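# Swap the two red-taped housing screws for new ones

## Task

At each of the two housing corners marked with red tape, remove the old screw by unscrewing it and place it in the reject dish (release is allowed once any part of it is inside the dish). Then take a new screw from the screw feeder and drive it into that same hole by turning it until the motor halts on its own (stopped_at_torque=1), without turning or moving it afterwards. A screw pushed in rather than turned must be fully backed out and driven again. Return any unused new screw to the feeder by hanging it back. After the final screw, raise the screwdriver well clear of the screw heads, release, and move away.

## Robot and tools

Robot: a single arm with seven joints (waist, shoulder, upper arm roll, elbow, forearm roll, wrist pitch, wrist roll) ending in a powered screwdriver. The tool is a hex key inside a thin vacuum sleeve that can hold a screw on the key. The tool point is the tip of the hex key when unloaded; the key lies along the tool point's +z axis and can be pushed back by up to 12 mm.

Frames: reported poses are in the scene frame, with the origin on the table surface beneath the arm base, +z up, and +y to the left when facing along +x. end_effector_position is in metres and end_effector_quat_wxyz is the orientation. The base may be slightly tilted, and the printed position can be off, more so at long reach. Motion commands, however, are expressed in the tool point's own axes.

The row: every motion command uses a row of 9 numbers, each in [-1, 1], in this order: dx, dy, dz, rx, ry, rz, spindle, torque_limit, sleeve_vacuum. The first six are an offset (not a pose) of the tool point relative to its measured pose at the start of the action, in tool axes; 1.0 equals 0.6 m of translation or 180 degrees of rotation, and rx, ry, rz form a single rotation vector. spindle: +1 spins the key clockwise at 500 rpm (driving in), -1 counterclockwise at the same speed; full speed takes 0.5 s and the motor keeps its last value, even between calls, while the arm does not track the screw, so finish actions with spindle 0. torque_limit maps linearly from 0.3 N m at -1 to 1.2 N m at +1. sleeve_vacuum above 0.01 holds a screw; anything else releases it. torque_limit and sleeve_vacuum persist until changed. Optionally 7 more numbers (0 to 1) follow: per-joint stiffness scales in Joint positions order, kept until rewritten.

Tools:
- execute_actions(actions): a list of actions run in sequence. Each action is a table of up to 15 rows, one per 1/30 s control step; a short table repeats its last row to fill 15 steps. Every row is an offset from the action's start pose, not from the previous row. For the first action in a call, the start is the last pose a result reported. An empty list just returns state and images.
- move(target, speed, blocking): one 9-number row; its first six values are an offset from the pose in the latest result showing one, and the tool point follows a straight path there lasting 0.5 to 10 s (cut off at 10 s). speed is in m/s, 0.002 to 0.5, default 0.25; turning is capped at twice that in rad/s. The remaining row values are sent at the start. It does not slow for obstacles, can lag, drift, or overshoot speed near full arm extension. Faster contact and targets deeper past contact press harder. blocking=false returns after 0.5 s while the arm keeps going; until a result shows the end, other moves and actions are refused, so use wait or stop.
- wait(seconds): 0 to 10; the arm holds its last command, a running move continues, and it returns early if that move ends.
- stop(): brakes a running move; braking needs room. The spindle keeps running.
- zoom_image(camera, region): closer view of cam_wrist (672x504), region [x0, y0, x1, y1] in pixels from the top-left, at most 504 by 504.
- finished_scene(scene): ends the current scene (pass its number); irreversible. Replying without a tool call also ends things.

Controller behaviour: each step the commanded pose is clipped to within 70 mm and 16 degrees of the measured pose, then damped inverse kinematics moves the joints, favouring position over orientation. After an action the arm continues at most to the last clipped pose, so large offsets need further commands. Joints slow together; after big moves the arm may not have arrived yet. "Hand target" shows the current drive pose. "pose unreachable" means the clearance check (which includes the mount under the base) altered or blocked the command.

Screwing procedure: place the tool point on the screw axis 2 mm under the top of the head and rotate slowly with spindle between -0.2 and 0.2; a negative value engages without driving, a positive one engages and drives. While the screw turns the arm must follow it by 0.7 mm per turn (down when driving, up when loosening). Driving halts at 95 % of torque_limit (lower while spindle is under 0.02), and then stopped_at_torque reads 1; to restart, spindle must sit at 0 or below for 0.5 s. Move and step readings appear in results; HELD marks steps partly held back. The move line reports the ending (done, off_target, moving, held, fault), limits such as paced or held, and distance to target.

Avoid: joint contact torque reaching load limits (waist, shoulder, upper arm roll, elbow 50.7 N m; forearm roll, wrist pitch, wrist roll 31.9 N m, held weight included), which halts the arm for 10 s and drops the rest of the call. Motors heat while loaded: a MOTOR HOT warning appears at 60 °C and at 75 °C the arm sags (OVER-TEMPERATURE FAULT). Never knock or place anything off the table; avoid drops, slips, slams, hard hits and strong pushes. Loose objects may occasionally be nudged by outside pushes. Joint ranges in rad: waist ±6.283, shoulder ±2.250, upper arm roll ±6.283, elbow ±2.580, forearm roll ±6.283, wrist pitch ±2.100, wrist roll ±6.283. The robot holds its last command while you compose replies, and a running spindle keeps turning then. Camera calibration (K, distortion, T_world_to_cam) is given per result when it changes, with small errors.

Each tool is called after "Request:" by a JSON object that holds its "api" and its "payload".

## Session

Request:
{"api": "execute_actions", "payload": {"actions": []}}

Scene clock: 0.00 s.
end_effector_position=(+0.4355, +0.2341, +0.0611) sleeve_vacuum_kpa=0 screw_detected=0 stopped_at_torque=0 turns=0.00 end_effector_quat_wxyz=(+0.120, +0.601, +0.692, -0.381)
Joint positions: [-0.057  0.217  0.003  1.301 -0.003  1.622  1.514]
Joint velocities: [ 0.001  0.     0.001  0.    -0.    -0.    -0.001]
Joint torques (N m, as the joint torque sensors report them, + toward a larger angle): no reading
Hand target: +0.435, +0.234, +0.061; +0.120, +0.601, +0.692, -0.381
Joint stiffness scale: [1. 1. 1. 1. 1. 1. 1.]

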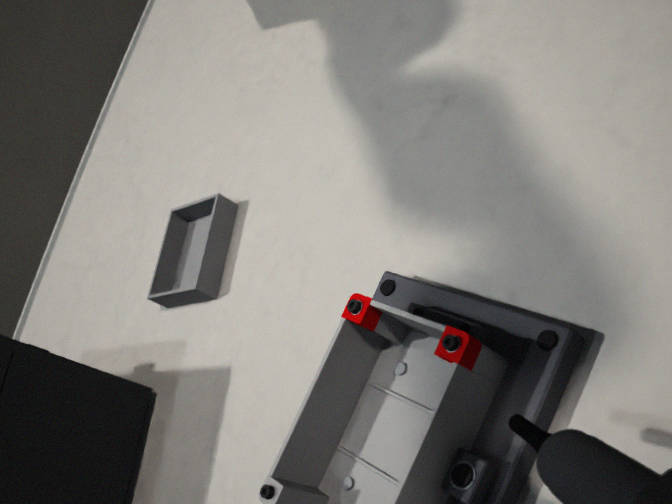

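Request:
{"api": "move", "payload": {"target": [-0.19,-0.1,-0.11,-0.1366,0.223,0,0,0,0], "speed": 0.2}}

Scene clock: 18.97 s.
end_effector_position=(+0.4292, +0.1913, +0.1998) sleeve_vacuum_kpa=0 screw_detected=0 stopped_at_torque=0 turns=0.00 end_effector_quat_wxyz=(+0.003, +0.656, +0.754, -0.006)
Joint positions: [ 0.652  0.308  0.528  1.615 -0.792  1.782  2.806]
Joint velocities: [ 0.008  0.004 -0.     0.     0.    -0.001 -0.   ]
Joint torques (N m, as the joint torque sensors report them, + toward a larger angle): [ 11.15 -10.1    7.53  -6.92  -0.19   0.92   0.13]
Hand target: +0.430, +0.195, +0.201; +0.001, +0.655, +0.756, -0.001
Off the commanded pose: 0.004 m, 1 deg.
Joint stiffness scale: [1. 1. 1. 1. 1. 1. 1.]
move: off_target
camera_calibration (this result's frames):
cam_wrist: T_world_to_cam=[[-0.113771, 0.993491, -0.0056231, -0.0673219], [0.991698, 0.113221, -0.0609625, -0.358185], [-0.059929, -0.0125122, -0.998124, 0.504106], [0, 0, 0, 1]] pos_world=[0.377763, 0.113745, 0.480946]

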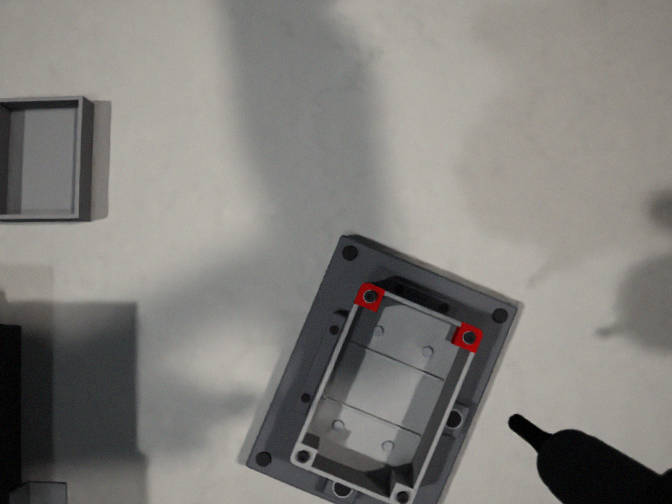

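Request:
{"api": "move", "payload": {"target": [0.0145,-0.0528,0.2,-0.0016,0.004,0.0442,0,0,0], "speed": 0.15}}

Request:
{"api": "zoom_image", "payload": {"camera": "cam_wrist", "region": [430, 340, 590, 460]}}

Scene clock: 35.40 s.
end_effector_position=(+0.3933, +0.1930, +0.0818) sleeve_vacuum_kpa=0 screw_detected=0 stopped_at_torque=0 turns=0.00 end_effector_quat_wxyz=(-0.002, +0.708, +0.706, -0.002)
Joint positions: [ 0.532  0.267  0.473  2.018 -0.843  1.437  2.805]
Joint velocities: [-0.002 -0.001  0.     0.002 -0.001 -0.001  0.   ]
Joint torques (N m, as the joint torque sensors report them, + toward a larger angle): [ 9.96 -9.76  7.34 -6.57 -0.2   1.11  0.17]
Hand target: +0.396, +0.193, +0.080; +0.001, +0.708, +0.707, +0.000
Off the commanded pose: 0.003 m, 0 deg.
Joint stiffness scale: [1. 1. 1. 1. 1. 1. 1.]
move: done
camera_calibration (this result's frames):
cam_wrist: T_world_to_cam=[[0.0282852, 0.999569, 0.00791522, -0.131999], [0.997733, -0.0277478, -0.061312, -0.305212], [-0.0610659, 0.0096315, -0.998087, 0.380318], [0, 0, 0, 1]] pos_world=[0.331478, 0.11981, 0.361922]

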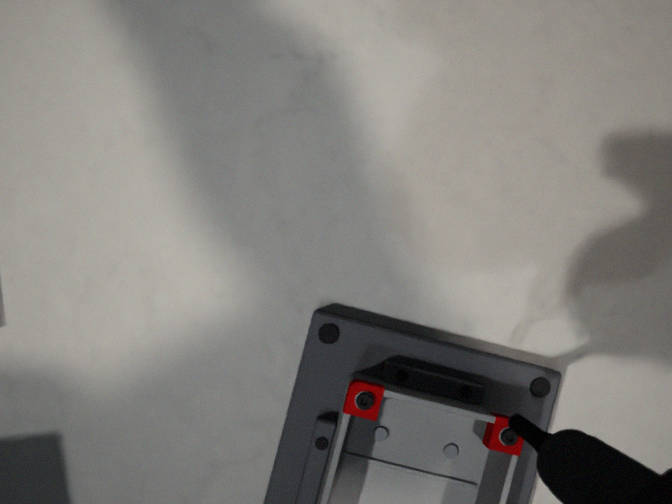

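Region (430, 340, 590, 460) of cam_wrist's 672x504 image, scaled by 3.150; it fills the top 378 rows of this view, and the rest is white.

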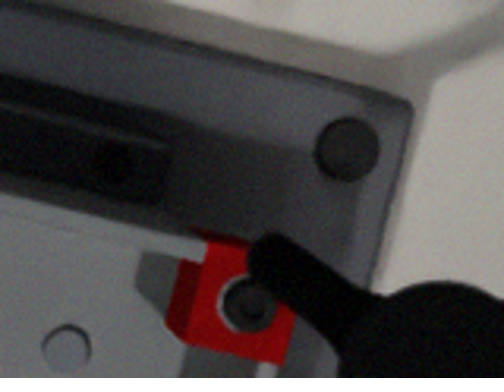

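Request:
{"api": "move", "payload": {"target": [0.0045,0.0172,0.013,0,0,0,0,0,0], "speed": 0.03}}

Request:
{"api": "zoom_image", "payload": {"camera": "cam_wrist", "region": [450, 370, 570, 460]}}

Scene clock: 45.50 s.
end_effector_position=(+0.3985, +0.1974, +0.0753) sleeve_vacuum_kpa=0 screw_detected=0 stopped_at_torque=0 turns=0.00 end_effector_quat_wxyz=(-0.006, +0.707, +0.707, -0.002)
Joint positions: [ 0.511  0.273  0.463  2.012 -0.855  1.428  2.789]
Joint velocities: [-0.008  0.003  0.001 -0.001  0.    -0.001  0.001]
Joint torques (N m, as the joint torque sensors report them, + toward a larger angle): [10.04 -9.69  7.52 -6.36 -0.1   0.96  0.16]
Hand target: +0.404, +0.196, +0.074; -0.002, +0.708, +0.706, -0.002
Off the commanded pose: 0.006 m, 0 deg.
Joint stiffness scale: [1. 1. 1. 1. 1. 1. 1.]
move: off_target
camera_calibration (this result's frames):
cam_wrist: T_world_to_cam=[[0.0256977, 0.999594, 0.0123426, -0.135756], [0.997407, -0.0248072, -0.0675589, -0.310618], [-0.0672253, 0.0140467, -0.997639, 0.375692], [0, 0, 0, 1]] pos_world=[0.338557, 0.122718, 0.355496]

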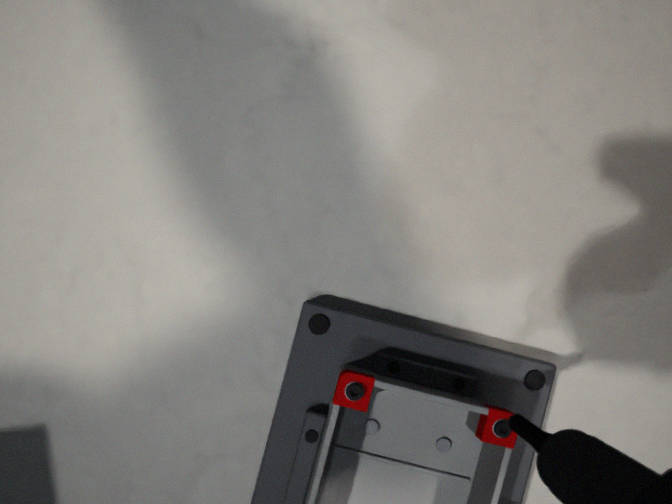

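Region (450, 370, 570, 460) of cam_wrist's 672x504 image, scaled by 4.200; it fills the top 378 rows of this view, and the rest is white.

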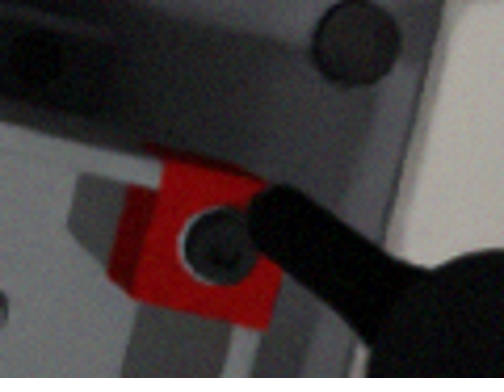

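Request:
{"api": "execute_actions", "payload": {"actions": []}}

Scene clock: 50.30 s.
end_effector_position=(+0.3983, +0.1976, +0.0750) sleeve_vacuum_kpa=0 screw_detected=0 stopped_at_torque=0 turns=0.00 end_effector_quat_wxyz=(-0.006, +0.707, +0.707, -0.002)
Joint positions: [ 0.51   0.273  0.463  2.012 -0.855  1.428  2.789]
Joint velocities: [ 0.    -0.002 -0.     0.     0.    -0.001 -0.001]
Joint torques (N m, as the joint torque sensors report them, + toward a larger angle): [10.22 -9.85  7.45 -6.38 -0.22  0.98  0.08]
Hand target: +0.404, +0.196, +0.074; -0.002, +0.708, +0.706, -0.002
Off the commanded pose: 0.006 m, 1 deg.
Joint stiffness scale: [1. 1. 1. 1. 1. 1. 1.]
camera_calibration (this result's frames):
cam_wrist: T_world_to_cam=[[0.0251572, 0.999603, 0.012667, -0.135784], [0.99736, -0.0242333, -0.0684497, -0.310496], [-0.0681156, 0.0143555, -0.997574, 0.375694], [0, 0, 0, 1]] pos_world=[0.338683, 0.122812, 0.355249]

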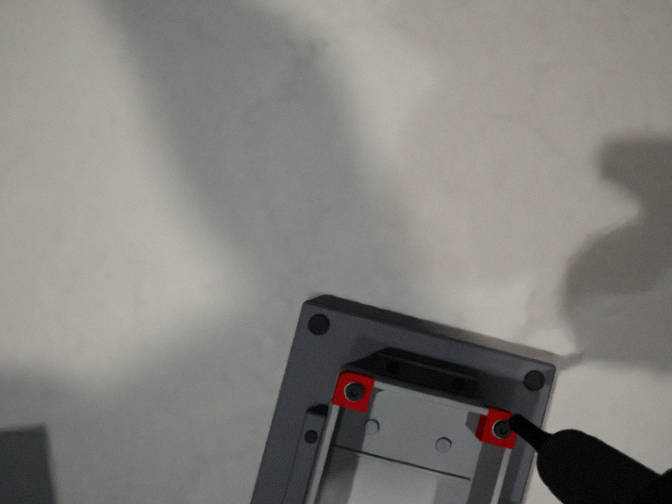

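Request:
{"api": "move", "payload": {"target": [-0.007,0.018,0.003,-0.006,-0.003,0,0,0,0], "speed": 0.03}}

Request:
{"api": "zoom_image", "payload": {"camera": "cam_wrist", "region": [450, 370, 570, 460]}}

Scene clock: 60.53 s.
end_effector_position=(+0.4043, +0.1953, +0.0743) sleeve_vacuum_kpa=0 screw_detected=0 stopped_at_torque=0 turns=0.00 end_effector_quat_wxyz=(-0.000, +0.708, +0.706, +0.000)
Joint positions: [ 0.509  0.275  0.463  2.011 -0.866  1.419  2.789]
Joint velocities: [-0.003  0.002  0.    -0.    -0.     0.001  0.001]
Joint torques (N m, as the joint torque sensors report them, + toward a larger angle): [ 10.47 -10.11   7.49  -6.54  -0.23   0.93   0.07]
Hand target: +0.409, +0.193, +0.073; +0.004, +0.707, +0.707, +0.001
Off the commanded pose: 0.005 m, 0 deg.
Joint stiffness scale: [1. 1. 1. 1. 1. 1. 1.]
move: off_target
camera_calibration (this result's frames):
cam_wrist: T_world_to_cam=[[0.02659, 0.999612, 0.00827245, -0.133842], [0.998072, -0.0260829, -0.0563213, -0.317346], [-0.0560837, 0.00975408, -0.998378, 0.371451], [0, 0, 0, 1]] pos_world=[0.341125, 0.12189, 0.354083]

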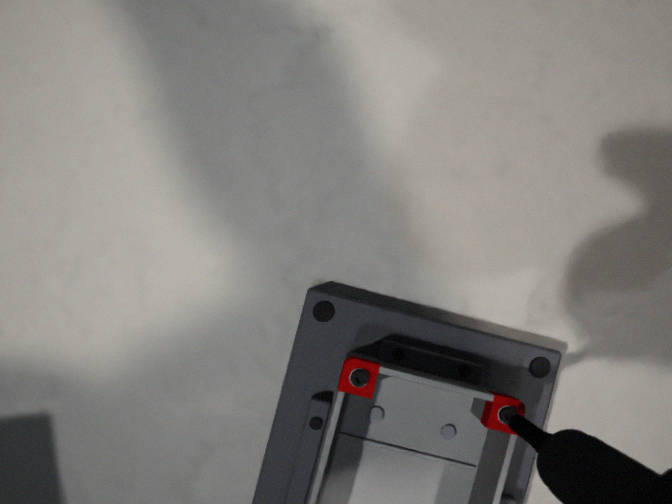

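Region (450, 370, 570, 460) of cam_wrist's 672x504 image, scaled by 4.200; it fills the top 378 rows of this view, and the rest is white.

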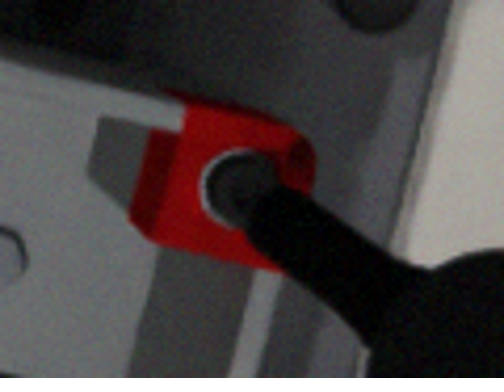

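Request:
{"api": "move", "payload": {"target": [-0.0032,0.0075,0.014,-0.0025,-0.0012,0,0,0,0], "speed": 0.02}}

Request:
{"api": "zoom_image", "payload": {"camera": "cam_wrist", "region": [450, 370, 570, 460]}}

Scene clock: 75.73 s.
end_effector_position=(+0.4068, +0.1936, +0.0683) sleeve_vacuum_kpa=0 screw_detected=0 stopped_at_torque=0 turns=0.00 end_effector_quat_wxyz=(+0.002, +0.709, +0.705, +0.000)
Joint positions: [ 0.503  0.279  0.455  2.02  -0.878  1.398  2.789]
Joint velocities: [-0.001  0.001 -0.006  0.002  0.    -0.003  0.   ]
Joint torques (N m, as the joint torque sensors report them, + toward a larger angle): [ 10.42 -10.06   7.55  -6.79  -0.24   0.74   0.1 ]
Hand target: +0.409, +0.193, +0.066; +0.004, +0.708, +0.706, +0.001
Off the commanded pose: 0.003 m, 0 deg.
Joint stiffness scale: [1. 1. 1. 1. 1. 1. 1.]
move: done
camera_calibration (this result's frames):
cam_wrist: T_world_to_cam=[[0.0295569, 0.999551, 0.00498619, -0.133178], [0.998189, -0.0292545, -0.0525582, -0.319981], [-0.0523887, 0.00653062, -0.998605, 0.364751], [0, 0, 0, 1]] pos_world=[0.342447, 0.121375, 0.348089]

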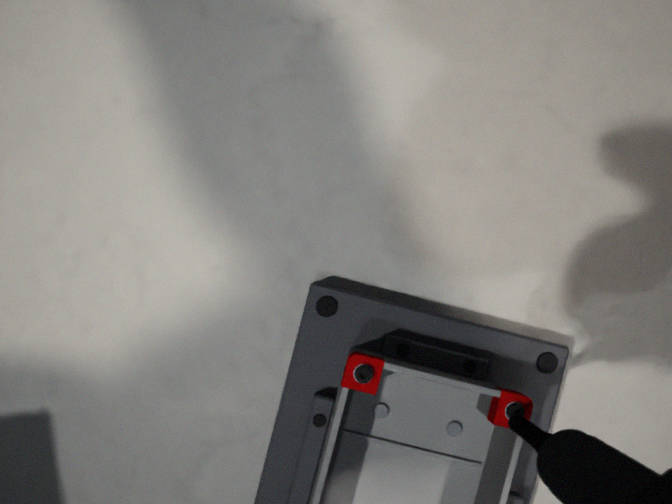

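Region (450, 370, 570, 460) of cam_wrist's 672x504 image, scaled by 4.200; it fills the top 378 rows of this view, and the rest is white.

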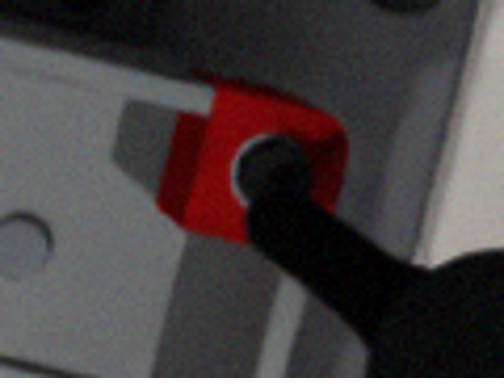

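Request:
{"api": "execute_actions", "payload": {"actions": [[[0.001,-0.0004,-0.006,0,0,0,0,0,0],[0.0023,-0.0008,-0.012,0,0,0,0,0,0],[0.0023,-0.0008,-0.018,0,0,0,0,0,0],[0.0023,-0.0008,-0.02,0,0,0,0,0,0],[0.0023,-0.0008,-0.02,0,0,0,0,0,0],[0.0023,-0.0008,-0.02,0,0,0,0,0,0],[0.0023,-0.0008,-0.02,0,0,0,0,0,0],[0.0023,-0.0008,-0.02,0,0,0,0,0,0],[0.0023,-0.0008,-0.017,0,0,0,0,0,0],[0.0023,-0.0008,-0.013,0,0,0,0,0,0],[0.0023,-0.0008,-0.009,0,0,0,0,0,0],[0.0023,-0.0008,-0.005,0,0,0,0,0,0],[0.0023,-0.0008,-0.001,0,0,0,0,0,0],[0.0023,-0.0008,0.003,0,0,0,0,0,0],[0.0023,-0.0008,0.0055,0,0,0,0,0,0]]]}}

Request:
{"api": "wait", "payload": {"seconds": 0.5}}

Request:
{"api": "zoom_image", "payload": {"camera": "cam_wrist", "region": [450, 370, 570, 460]}}

Scene clock: 86.60 s.
end_effector_position=(+0.4057, +0.1944, +0.0721) sleeve_vacuum_kpa=0 screw_detected=0 stopped_at_torque=0 turns=0.00 end_effector_quat_wxyz=(+0.003, +0.709, +0.705, -0.000)
Joint positions: [ 0.505  0.272  0.462  2.016 -0.87   1.408  2.785]
Joint velocities: [-0.054  0.019 -0.054  0.11  -0.059 -0.154  0.   ]
Joint torques (N m, as the joint torque sensors report them, + toward a larger angle): [  9.68 -10.36   7.37  -6.7   -0.5    0.82   0.14]
Hand target: +0.406, +0.195, +0.065; +0.002, +0.709, +0.705, +0.000
Off the commanded pose: 0.007 m, 0 deg.
Joint stiffness scale: [1. 1. 1. 1. 1. 1. 1.]
Step readings (end_effector_position):
0: (+0.4068, +0.1937, +0.0681)
1: (+0.4068, +0.1937, +0.0682)
2: (+0.4070, +0.1939, +0.0688)
4: (+0.4067, +0.1949, +0.0724)
8: (+0.4077, +0.1950, +0.0770)
15: end_effector_position above
camera_calibration (this result's frames):
cam_wrist: T_world_to_cam=[[0.0296404, 0.999554, 0.00374593, -0.133888], [0.998168, -0.0294012, -0.0528744, -0.318545], [-0.0527407, 0.00530629, -0.998594, 0.368864], [0, 0, 0, 1]] pos_world=[0.341384, 0.122505, 0.352004]

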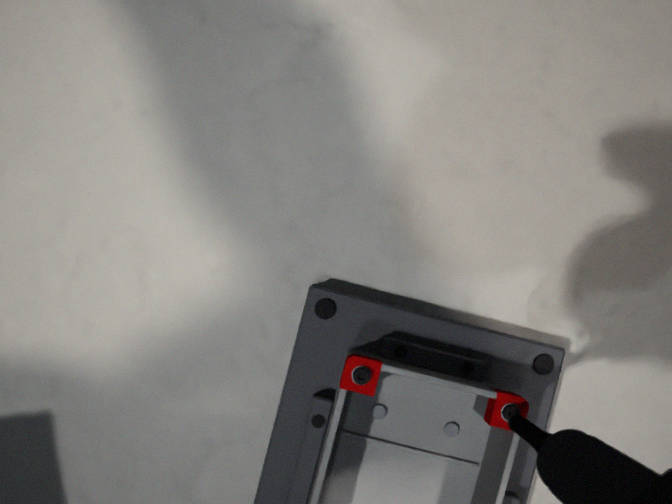

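Scene clock: 87.10 s.
end_effector_position=(+0.4041, +0.1953, +0.0675) sleeve_vacuum_kpa=0 screw_detected=0 stopped_at_torque=0 turns=0.00 end_effector_quat_wxyz=(+0.000, +0.710, +0.705, -0.001)
Joint positions: [ 0.498  0.275  0.458  2.025 -0.874  1.398  2.785]
Joint velocities: [ 0.    -0.001  0.001  0.    -0.    -0.     0.   ]
Joint torques (N m, as the joint torque sensors report them, + toward a larger angle): [ 10.21 -10.11   7.46  -6.39  -0.26   0.88   0.08]
Hand target: +0.406, +0.195, +0.065; +0.002, +0.709, +0.705, +0.000
Off the commanded pose: 0.003 m, 0 deg.
Joint stiffness scale: [1. 1. 1. 1. 1. 1. 1.]
wait: 0.50 s; at rest by 0.27 s
camera_calibration (this result's frames):
cam_wrist: T_world_to_cam=[[0.0319089, 0.999477, 0.0052717, -0.135685], [0.997865, -0.0315558, -0.0571835, -0.316389], [-0.0569873, 0.00708511, -0.99835, 0.36558], [0, 0, 0, 1]] pos_world=[0.340876, 0.12304, 0.3476]

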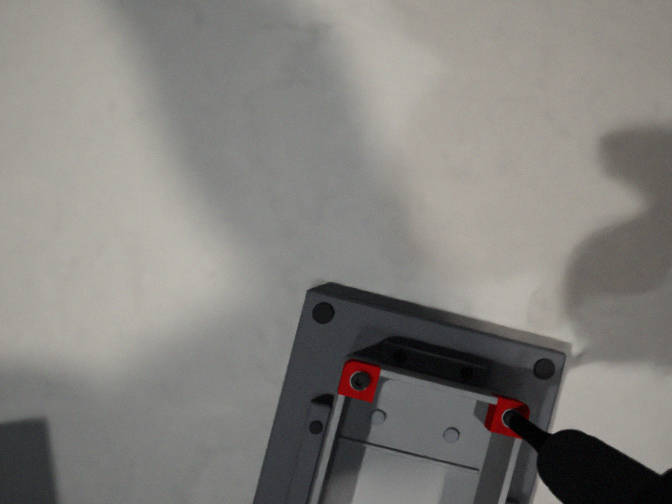

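Region (450, 370, 570, 460) of cam_wrist's 672x504 image, scaled by 4.200; it fills the top 378 rows of this view, and the rest is white.

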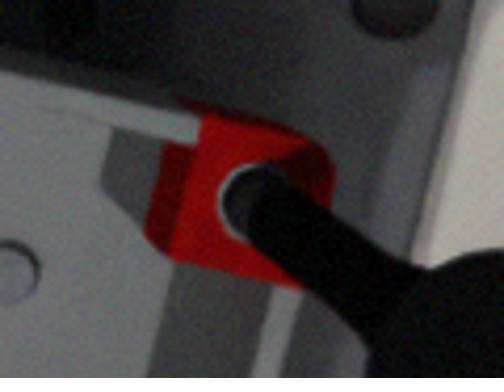

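Request:
{"api": "execute_actions", "payload": {"actions": [[[-0.0005,0.0037,0.005,-0.0013,-0.0005,0,-0.15,1,1],[-0.0005,0.0037,0.006,-0.0013,-0.0005,0,-0.15,1,1],[-0.0005,0.0037,0.007,-0.0013,-0.0005,0,-0.15,1,1],[-0.0005,0.0037,0.008,-0.0013,-0.0005,0,-0.15,1,1],[-0.0005,0.0037,0.009,-0.0013,-0.0005,0,-0.15,1,1],[-0.0005,0.0037,0.010,-0.0013,-0.0005,0,-0.15,1,1],[-0.0005,0.0037,0.011,-0.0013,-0.0005,0,-0.15,1,1],[-0.0005,0.0037,0.012,-0.0013,-0.0005,0,-0.15,1,1],[-0.0005,0.0037,0.013,-0.0013,-0.0005,0,-0.15,1,1],[-0.0005,0.0037,0.014,-0.0013,-0.0005,0,-0.15,1,1],[-0.0005,0.0037,0.015,-0.0013,-0.0005,0,-0.15,1,1],[-0.0005,0.0037,0.016,-0.0013,-0.0005,0,-0.15,1,1],[-0.0005,0.0037,0.0167,-0.0013,-0.0005,0,-0.15,1,1]]]}}

Request:
{"api": "wait", "payload": {"seconds": 1.0}}

Request:
{"api": "execute_actions", "payload": {"actions": [[[-0.0005,0.0037,0.004,-0.0013,-0.0005,0,0,1,1]]]}}

Request:
{"api": "zoom_image", "payload": {"camera": "cam_wrist", "region": [450, 370, 570, 460]}}

Scene clock: 102.53 s.
end_effector_position=(+0.4057, +0.1943, +0.0613) sleeve_vacuum_kpa=14 screw_detected=0 stopped_at_torque=0 turns=-0.60 end_effector_quat_wxyz=(+0.003, +0.711, +0.703, -0.001)
Joint positions: [ 0.491  0.277  0.451  2.037 -0.885  1.377  2.785]
Joint velocities: [-0.005  0.005 -0.009  0.009 -0.018 -0.021 -0.   ]
Joint torques (N m, as the joint torque sensors report them, + toward a larger angle): [ 9.11 -9.48  6.23 -5.73 -0.05  0.84  0.15]
Hand target: +0.406, +0.195, +0.058; +0.002, +0.710, +0.704, -0.000
Off the commanded pose: 0.004 m, 0 deg.
Joint stiffness scale: [1. 1. 1. 1. 1. 1. 1.]
Step readings (end_effector_position):
0: (+0.4041, +0.1953, +0.0675)
1: (+0.4041, +0.1952, +0.0674)
2: (+0.4042, +0.1950, +0.0671)
4: (+0.4044, +0.1949, +0.0663)
8: (+0.4047, +0.1949, +0.0642)
15: end_effector_position above
camera_calibration (this result's frames):
cam_wrist: T_world_to_cam=[[0.0357347, 0.999359, 0.00228389, -0.136064], [0.99792, -0.0355603, -0.0537726, -0.317756], [-0.0536569, 0.00420069, -0.998551, 0.35871], [0, 0, 0, 1]] pos_world=[0.341204, 0.12317, 0.341414]

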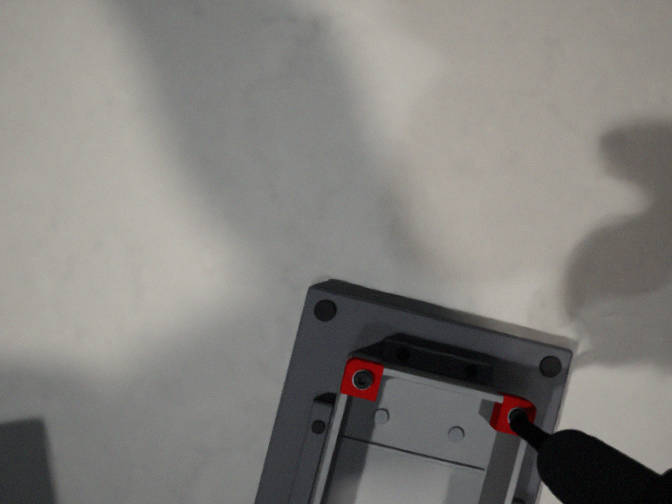

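Scene clock: 103.53 s.
end_effector_position=(+0.4063, +0.1946, +0.0610) sleeve_vacuum_kpa=14 screw_detected=0 stopped_at_torque=0 turns=-1.85 end_effector_quat_wxyz=(+0.003, +0.711, +0.703, -0.000)
Joint positions: [ 0.491  0.277  0.45   2.038 -0.887  1.376  2.785]
Joint velocities: [ 0.001  0.    -0.    -0.     0.    -0.001 -0.001]
Joint torques (N m, as the joint torque sensors report them, + toward a larger angle): [ 9.01 -9.16  6.57 -5.35  0.28  0.65  0.2 ]
Hand target: +0.406, +0.195, +0.058; +0.002, +0.710, +0.704, -0.000
Off the commanded pose: 0.004 m, 0 deg.
Joint stiffness scale: [1. 1. 1. 1. 1. 1. 1.]
wait: 1.00 s; no rest ("spindle" is on)
camera_calibration (this result's frames):
cam_wrist: T_world_to_cam=[[0.0360063, 0.999347, 0.00300142, -0.136578], [0.99798, -0.0357994, -0.0524778, -0.31847], [-0.0523361, 0.00488489, -0.998618, 0.357783], [0, 0, 0, 1]] pos_world=[0.341469, 0.12334, 0.340986]

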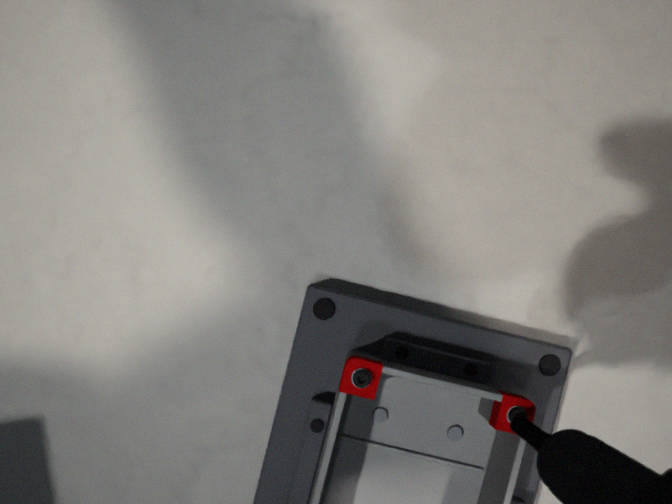

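Scene clock: 104.03 s.
end_effector_position=(+0.4064, +0.1947, +0.0610) sleeve_vacuum_kpa=14 screw_detected=0 stopped_at_torque=0 turns=-1.85 end_effector_quat_wxyz=(+0.003, +0.711, +0.703, -0.000)
Joint positions: [ 0.491  0.277  0.45   2.038 -0.887  1.376  2.785]
Joint velocities: [-0.001 -0.    -0.    -0.     0.     0.     0.001]
Joint torques (N m, as the joint torque sensors report them, + toward a larger angle): [ 9.02 -9.31  6.44 -5.63 -0.19  0.67  0.17]
Hand target: +0.409, +0.194, +0.059; +0.005, +0.711, +0.703, +0.000
Off the commanded pose: 0.003 m, 0 deg.
Joint stiffness scale: [1. 1. 1. 1. 1. 1. 1.]
Step readings (end_effector_position):
0: (+0.4063, +0.1946, +0.0610)
1: (+0.4064, +0.1946, +0.0610)
2: (+0.4064, +0.1947, +0.0610)
4: (+0.4064, +0.1947, +0.0610)
8: (+0.4064, +0.1947, +0.0610)
15: end_effector_position above
camera_calibration (this result's frames):
cam_wrist: T_world_to_cam=[[0.0360501, 0.999345, 0.00308606, -0.136638], [0.997991, -0.0358399, -0.0522537, -0.318581], [-0.0521089, 0.00496361, -0.998629, 0.357687], [0, 0, 0, 1]] pos_world=[0.341506, 0.123355, 0.340971]

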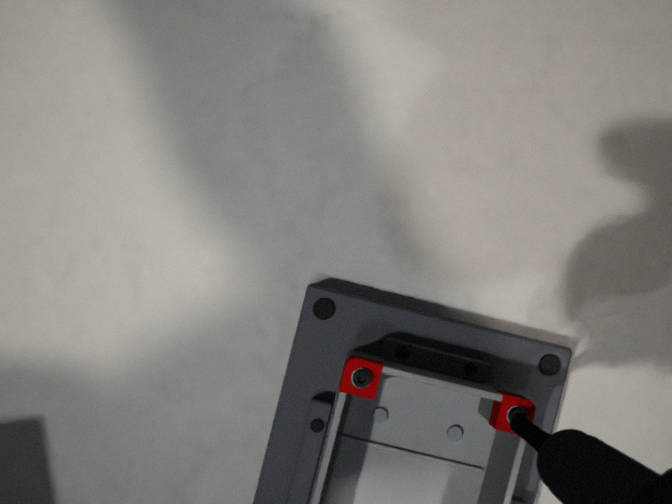

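Region (450, 370, 570, 460) of cam_wrist's 672x504 image, scaled by 4.200; it fills the top 378 rows of this view, and the rest is white.

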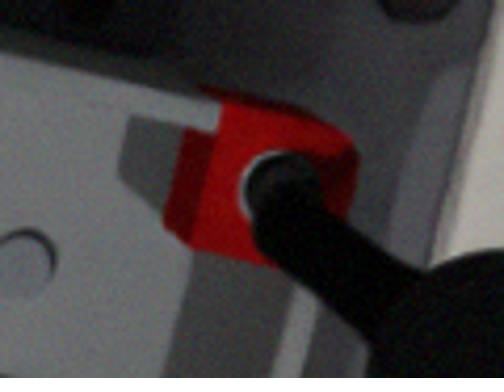

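Request:
{"api": "execute_actions", "payload": {"actions": [[[-0.0005,-0.0023,-0.008,0.0005,0.0005,0,0,1,1],[-0.0005,-0.0023,-0.016,0.0005,0.0005,0,0,1,1],[-0.0005,-0.0023,-0.023,0.0005,0.0005,0,0,1,1],[-0.0005,-0.0023,-0.028,0.0005,0.0005,0,0,1,1],[-0.0005,-0.0023,-0.028,0.0005,0.0005,0,0,1,1],[-0.0005,-0.0023,-0.028,0.0005,0.0005,0,0,1,1],[-0.0005,-0.0023,-0.028,0.0005,0.0005,0,0,1,1],[-0.0005,-0.0023,-0.028,0.0005,0.0005,0,0,1,1],[-0.0005,-0.0023,-0.025,0.0005,0.0005,0,0,1,1],[-0.0005,-0.0023,-0.021,0.0005,0.0005,0,0,1,1],[-0.0005,-0.0023,-0.017,0.0005,0.0005,0,0,1,1],[-0.0005,-0.0023,-0.013,0.0005,0.0005,0,0,1,1],[-0.0005,-0.0023,-0.009,0.0005,0.0005,0,0,1,1],[-0.0005,-0.0023,-0.006,0.0005,0.0005,0,0,1,1],[-0.0005,-0.0023,-0.0042,0.0005,0.0005,0,0,1,1]]]}}

Request:
{"api": "wait", "payload": {"seconds": 0.5}}

Request:
{"api": "zoom_image", "payload": {"camera": "cam_wrist", "region": [450, 370, 570, 460]}}

Scene clock: 115.17 s.
end_effector_position=(+0.4043, +0.1940, +0.0698) sleeve_vacuum_kpa=14 screw_detected=0 stopped_at_torque=0 turns=-1.85 end_effector_quat_wxyz=(+0.002, +0.711, +0.703, -0.001)
Joint positions: [ 0.501  0.274  0.463  2.023 -0.872  1.402  2.784]
Joint velocities: [-0.045  0.021 -0.046  0.093 -0.048 -0.128 -0.   ]
Joint torques (N m, as the joint torque sensors report them, + toward a larger angle): [10.13 -9.94  7.21 -6.67 -0.22  0.72 -0.06]
Hand target: +0.405, +0.194, +0.064; +0.002, +0.711, +0.703, -0.001
Off the commanded pose: 0.006 m, 0 deg.
Joint stiffness scale: [1. 1. 1. 1. 1. 1. 1.]
Step readings (end_effector_position):
0: (+0.4064, +0.1947, +0.0610)
1: (+0.4065, +0.1946, +0.0611)
2: (+0.4065, +0.1947, +0.0623)
4: (+0.4056, +0.1952, +0.0674)
8: (+0.4060, +0.1947, +0.0741)
15: end_effector_position above
camera_calibration (this result's frames):
cam_wrist: T_world_to_cam=[[0.0360672, 0.999343, 0.00353059, -0.135959], [0.997876, -0.035822, -0.0544113, -0.315826], [-0.0542491, 0.00548556, -0.998512, 0.367139], [0, 0, 0, 1]] pos_world=[0.339976, 0.122542, 0.349889]

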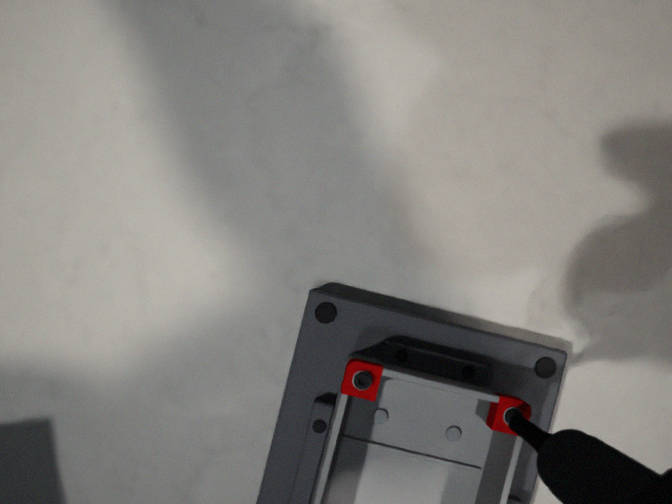

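Scene clock: 115.67 s.
end_effector_position=(+0.4029, +0.1947, +0.0660) sleeve_vacuum_kpa=14 screw_detected=0 stopped_at_torque=0 turns=-1.85 end_effector_quat_wxyz=(+0.000, +0.712, +0.702, -0.002)
Joint positions: [ 0.496  0.276  0.46   2.031 -0.875  1.394  2.784]
Joint velocities: [ 0.    -0.001 -0.     0.     0.    -0.001  0.001]
Joint torques (N m, as the joint torque sensors report them, + toward a larger angle): [ 10.26 -10.17   7.5   -6.41  -0.21   0.95   0.1 ]
Hand target: +0.405, +0.194, +0.064; +0.002, +0.711, +0.703, -0.001
Off the commanded pose: 0.003 m, 0 deg.
Joint stiffness scale: [1. 1. 1. 1. 1. 1. 1.]
wait: 0.50 s; at rest by 0.27 s
camera_calibration (this result's frames):
cam_wrist: T_world_to_cam=[[0.0382358, 0.999257, 0.00490046, -0.137513], [0.997575, -0.0378852, -0.0583775, -0.313814], [-0.0581484, 0.00712069, -0.998283, 0.364497], [0, 0, 0, 1]] pos_world=[0.339506, 0.122927, 0.346226]

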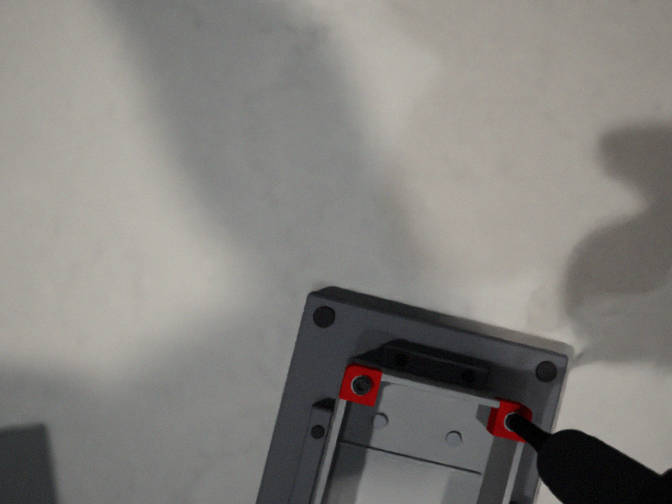

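Region (450, 370, 570, 460) of cam_wrist's 672x504 image, scaled by 4.200; it fills the top 378 rows of this view, and the rest is white.

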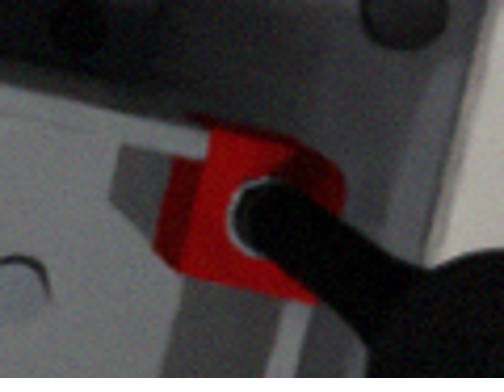

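Request:
{"api": "execute_actions", "payload": {"actions": [[[-0.0005,0.0035,0.0047,-0.0013,-0.0005,0,-0.15,1,1],[-0.0005,0.0035,0.0052,-0.0013,-0.0005,0,-0.15,1,1],[-0.0005,0.0035,0.0057,-0.0013,-0.0005,0,-0.15,1,1],[-0.0005,0.0035,0.0062,-0.0013,-0.0005,0,-0.15,1,1],[-0.0005,0.0035,0.0067,-0.0013,-0.0005,0,-0.15,1,1],[-0.0005,0.0035,0.0072,-0.0013,-0.0005,0,-0.15,1,1],[-0.0005,0.0035,0.0077,-0.0013,-0.0005,0,-0.15,1,1],[-0.0005,0.0035,0.0082,-0.0013,-0.0005,0,-0.15,1,1],[-0.0005,0.0035,0.0087,-0.0013,-0.0005,0,-0.15,1,1],[-0.0005,0.0035,0.0092,-0.0013,-0.0005,0,-0.15,1,1],[-0.0005,0.0035,0.0097,-0.0013,-0.0005,0,-0.15,1,1],[-0.0005,0.0035,0.0102,-0.0013,-0.0005,0,-0.15,1,1],[-0.0005,0.0035,0.0108,-0.0013,-0.0005,0,-0.15,1,1]]]}}

Request:
{"api": "wait", "payload": {"seconds": 0.7}}

Request:
{"api": "execute_actions", "payload": {"actions": [[[0,0,0.003,0,0,0,0,1,1]]]}}

Request:
{"api": "zoom_image", "payload": {"camera": "cam_wrist", "region": [450, 370, 570, 460]}}

Scene clock: 123.07 s.
end_effector_position=(+0.4033, +0.1940, +0.0629) sleeve_vacuum_kpa=14 screw_detected=0 stopped_at_torque=0 turns=-2.44 end_effector_quat_wxyz=(+0.001, +0.712, +0.702, -0.002)
Joint positions: [ 0.492  0.277  0.457  2.037 -0.879  1.383  2.784]
Joint velocities: [-0.002  0.001 -0.004  0.006 -0.006 -0.013  0.001]
Joint torques (N m, as the joint torque sensors report them, + toward a larger angle): [ 9.69 -9.35  6.77 -5.83 -0.11  0.81  0.01]
Hand target: +0.405, +0.194, +0.060; +0.002, +0.712, +0.702, -0.001
Off the commanded pose: 0.004 m, 0 deg.
Joint stiffness scale: [1. 1. 1. 1. 1. 1. 1.]
Step readings (end_effector_position):
0: (+0.4029, +0.1947, +0.0660)
1: (+0.4029, +0.1946, +0.0659)
2: (+0.4029, +0.1945, +0.0657)
4: (+0.4029, +0.1943, +0.0652)
8: (+0.4030, +0.1944, +0.0642)
15: end_effector_position above
camera_calibration (this result's frames):
cam_wrist: T_world_to_cam=[[0.0399462, 0.999198, 0.00270826, -0.137435], [0.99758, -0.0397269, -0.0570597, -0.314141], [-0.0569064, 0.00498102, -0.998367, 0.361291], [0, 0, 0, 1]] pos_world=[0.339431, 0.123045, 0.343148]

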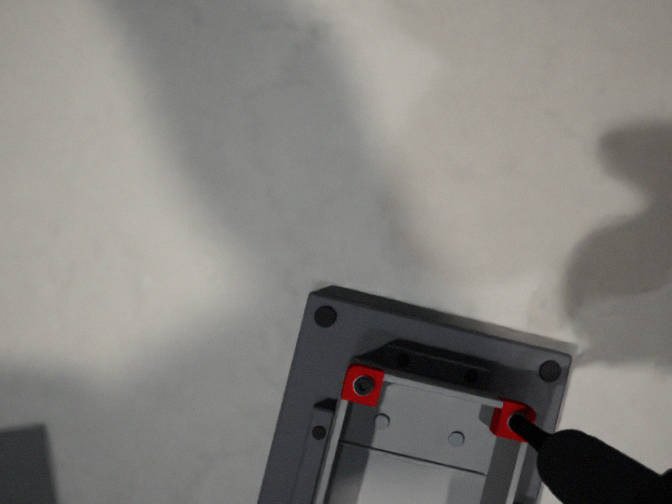

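Scene clock: 123.77 s.
end_effector_position=(+0.4037, +0.1938, +0.0627) sleeve_vacuum_kpa=14 screw_detected=0 stopped_at_torque=0 turns=-3.32 end_effector_quat_wxyz=(+0.002, +0.713, +0.702, -0.002)
Joint positions: [ 0.492  0.277  0.457  2.038 -0.88   1.382  2.784]
Joint velocities: [-0.    -0.001 -0.001 -0.     0.     0.    -0.001]
Joint torques (N m, as the joint torque sensors report them, + toward a larger angle): [ 9.21 -9.46  6.65 -5.67 -0.22  0.95  0.17]
Hand target: +0.405, +0.194, +0.060; +0.002, +0.712, +0.702, -0.001
Off the commanded pose: 0.003 m, 0 deg.
Joint stiffness scale: [1. 1. 1. 1. 1. 1. 1.]
wait: 0.70 s; no rest ("spindle" is on)
camera_calibration (this result's frames):
cam_wrist: T_world_to_cam=[[0.0402397, 0.999188, 0.00213208, -0.13725], [0.997627, -0.0400573, -0.0560033, -0.314642], [-0.0558725, 0.00438058, -0.998428, 0.360856], [0, 0, 0, 1]] pos_world=[0.339581, 0.122954, 0.34296]

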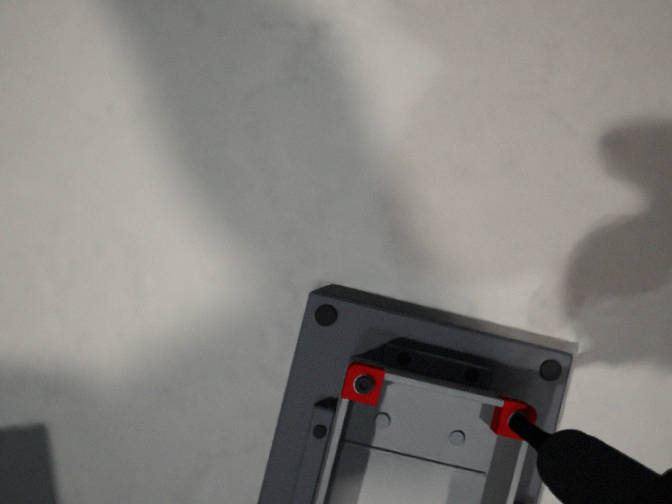

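Scene clock: 124.27 s.
end_effector_position=(+0.4037, +0.1938, +0.0627) sleeve_vacuum_kpa=14 screw_detected=0 stopped_at_torque=0 turns=-3.32 end_effector_quat_wxyz=(+0.002, +0.713, +0.702, -0.002)
Joint positions: [ 0.492  0.277  0.457  2.038 -0.88   1.382  2.784]
Joint velocities: [-0.001  0.002 -0.    -0.     0.    -0.     0.001]
Joint torques (N m, as the joint torque sensors report them, + toward a larger angle): [ 9.31 -9.43  6.6  -5.57 -0.25  0.9   0.18]
Hand target: +0.404, +0.194, +0.061; +0.002, +0.713, +0.702, -0.002
Off the commanded pose: 0.002 m, 0 deg.
Joint stiffness scale: [1. 1. 1. 1. 1. 1. 1.]
Step readings (end_effector_position):
0: (+0.4037, +0.1938, +0.0627)
1: (+0.4037, +0.1938, +0.0627)
2: (+0.4037, +0.1938, +0.0627)
4: (+0.4037, +0.1938, +0.0627)
8: (+0.4037, +0.1938, +0.0627)
15: end_effector_position above
camera_calibration (this result's frames):
cam_wrist: T_world_to_cam=[[0.04024, 0.999188, 0.0021309, -0.137249], [0.997627, -0.0400577, -0.0560029, -0.314643], [-0.0558721, 0.0043794, -0.998428, 0.360855], [0, 0, 0, 1]] pos_world=[0.339581, 0.122954, 0.34296]

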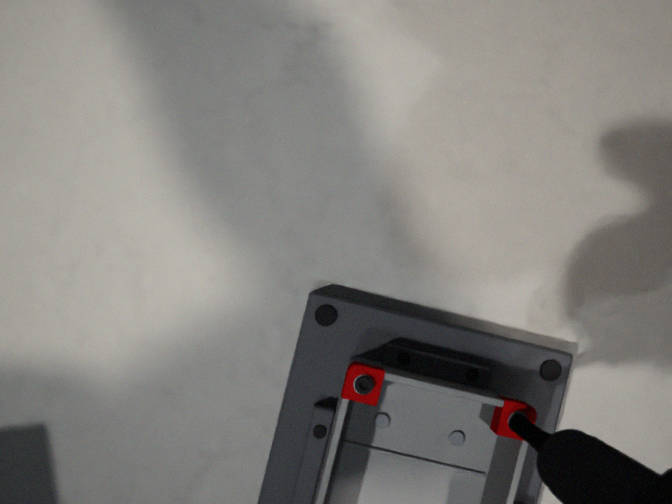

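Region (450, 370, 570, 460) of cam_wrist's 672x504 image, scaled by 4.200; it fills the top 378 rows of this view, and the rest is white.

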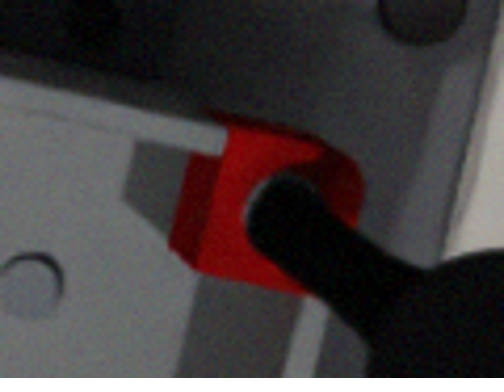

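Request:
{"api": "zoom_image", "payload": {"camera": "cam_wrist", "region": [330, 355, 402, 409]}}

Region (330, 355, 402, 409) of cam_wrist's 672x504 image, scaled by 7.000; it fills the top 378 rows of this view, and the rest is white.

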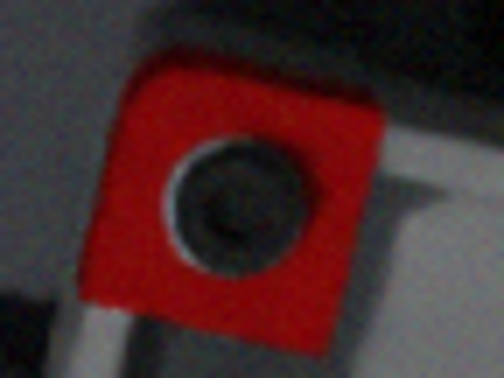

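Request:
{"api": "execute_actions", "payload": {"actions": [[[0.0005,0,0.004,0,0,0,-0.15,1,1],[0.001,0,0.004,0,0,0,-0.15,1,1],[0.0015,0,0.004,0,0,0,-0.15,1,1],[0.002,0,0.004,0,0,0,-0.15,1,1],[0.0025,0,0.004,0,0,0,-0.15,1,1],[0.003,0,0.004,0,0,0,-0.15,1,1],[0.0033,0,0.004,0,0,0,-0.15,1,1],[0.0036,0,0.004,0,0,0,-0.15,1,1],[0.0039,0,0.004,0,0,0,-0.15,1,1],[0.0042,0,0.004,0,0,0,-0.15,1,1],[0.0045,0,0.004,0,0,0,-0.15,1,1],[0.0045,0,0.004,0,0,0,-0.15,1,1],[0.0045,0,0.004,0,0,0,-0.15,1,1],[0.0045,0,0.004,0,0,0,-0.15,1,1],[0.0045,0,0.004,0,0,0,0,1,1]]]}}

Request:
{"api": "zoom_image", "payload": {"camera": "cam_wrist", "region": [450, 370, 570, 460]}}

Scene clock: 134.17 s.
end_effector_position=(+0.4033, +0.1959, +0.0625) sleeve_vacuum_kpa=14 screw_detected=0 stopped_at_torque=0 turns=-3.87 end_effector_quat_wxyz=(+0.002, +0.711, +0.703, -0.002)
Joint positions: [ 0.488  0.273  0.457  2.039 -0.88   1.382  2.784]
Joint velocities: [-0.004 -0.004 -0.     0.    -0.001  0.    -0.001]
Joint torques (N m, as the joint torque sensors report them, + toward a larger angle): [ 9.29 -9.01  6.73 -5.55  0.13  0.8   0.17]
Hand target: +0.404, +0.196, +0.060; +0.002, +0.713, +0.702, -0.002
Off the commanded pose: 0.002 m, 0 deg.
Joint stiffness scale: [1. 1. 1. 1. 1. 1. 1.]
Step readings (end_effector_position):
0: (+0.4037, +0.1938, +0.0627)
1: (+0.4037, +0.1938, +0.0627)
2: (+0.4037, +0.1938, +0.0627)
4: (+0.4037, +0.1938, +0.0627)
8: (+0.4035, +0.1946, +0.0626)
15: end_effector_position above
camera_calibration (this result's frames):
cam_wrist: T_world_to_cam=[[0.0356786, 0.999359, 0.00307231, -0.137574], [0.997782, -0.0354491, -0.056343, -0.31508], [-0.056198, 0.00507573, -0.998407, 0.360659], [0, 0, 0, 1]] pos_world=[0.339558, 0.124486, 0.342755]

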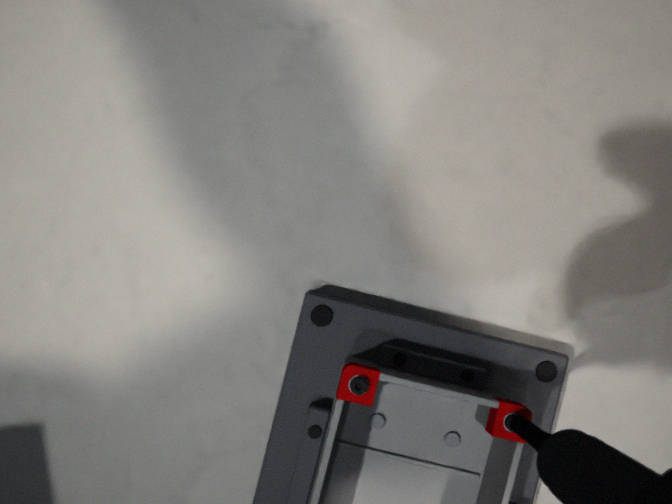

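Region (450, 370, 570, 460) of cam_wrist's 672x504 image, scaled by 4.200; it fills the top 378 rows of this view, and the rest is white.

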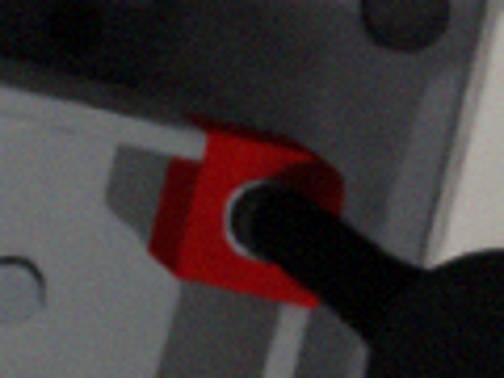

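Request:
{"api": "execute_actions", "payload": {"actions": [[[0,0.001,0.004,0,0,0,-0.15,1,1],[0,0.0015,0.0042,0,0,0,-0.15,1,1],[0,0.002,0.0044,0,0,0,-0.15,1,1],[0,0.0025,0.0046,0,0,0,-0.15,1,1],[-0.0005,0.003,0.0048,0,0,0,-0.15,1,1],[-0.0005,0.003,0.005,0,0,0,-0.15,1,1],[-0.0005,0.003,0.0052,0,0,0,-0.15,1,1],[-0.0005,0.003,0.0054,0,0,0,-0.15,1,1],[-0.0005,0.003,0.0056,0,0,0,-0.15,1,1],[-0.0005,0.003,0.0058,0,0,0,-0.15,1,1],[-0.0005,0.003,0.006,0,0,0,-0.15,1,1],[-0.0005,0.003,0.0062,0,0,0,-0.15,1,1],[-0.0005,0.003,0.0064,0,0,0,-0.15,1,1],[-0.0005,0.003,0.0066,0,0,0,-0.15,1,1],[-0.0005,0.003,0.0066,0,0,0,0,1,1]]]}}

Request:
{"api": "zoom_image", "payload": {"camera": "cam_wrist", "region": [450, 370, 570, 460]}}

Scene clock: 141.90 s.
end_effector_position=(+0.4036, +0.1961, +0.0618) sleeve_vacuum_kpa=14 screw_detected=0 stopped_at_torque=0 turns=-4.43 end_effector_quat_wxyz=(+0.001, +0.711, +0.703, -0.002)
Joint positions: [ 0.486  0.275  0.457  2.039 -0.882  1.382  2.784]
Joint velocities: [-0.004  0.001  0.     0.     0.    -0.003 -0.001]
Joint torques (N m, as the joint torque sensors report them, + toward a larger angle): [ 9.17 -8.86  6.55 -5.3   0.18  0.5   0.21]
Hand target: +0.405, +0.196, +0.059; +0.001, +0.711, +0.703, -0.002
Off the commanded pose: 0.004 m, 0 deg.
Joint stiffness scale: [1. 1. 1. 1. 1. 1. 1.]
Step readings (end_effector_position):
0: (+0.4033, +0.1960, +0.0625)
1: (+0.4033, +0.1960, +0.0625)
2: (+0.4033, +0.1960, +0.0625)
4: (+0.4033, +0.1960, +0.0625)
8: (+0.4033, +0.1959, +0.0622)
15: end_effector_position above
camera_calibration (this result's frames):
cam_wrist: T_world_to_cam=[[0.0364272, 0.999327, 0.00431474, -0.138174], [0.99772, -0.0361225, -0.0570092, -0.315236], [-0.056815, 0.00638159, -0.998364, 0.359906], [0, 0, 0, 1]] pos_world=[0.339999, 0.124397, 0.341943]

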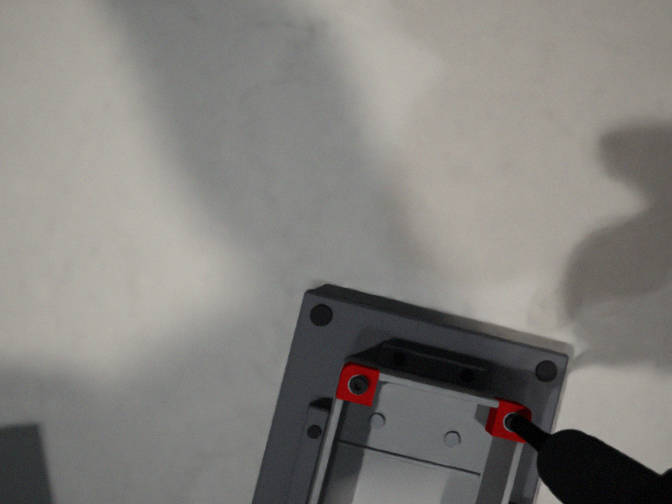

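Region (450, 370, 570, 460) of cam_wrist's 672x504 image, scaled by 4.200; it fills the top 378 rows of this view, and the rest is white.

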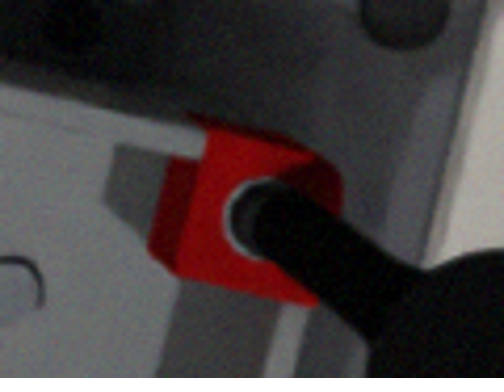

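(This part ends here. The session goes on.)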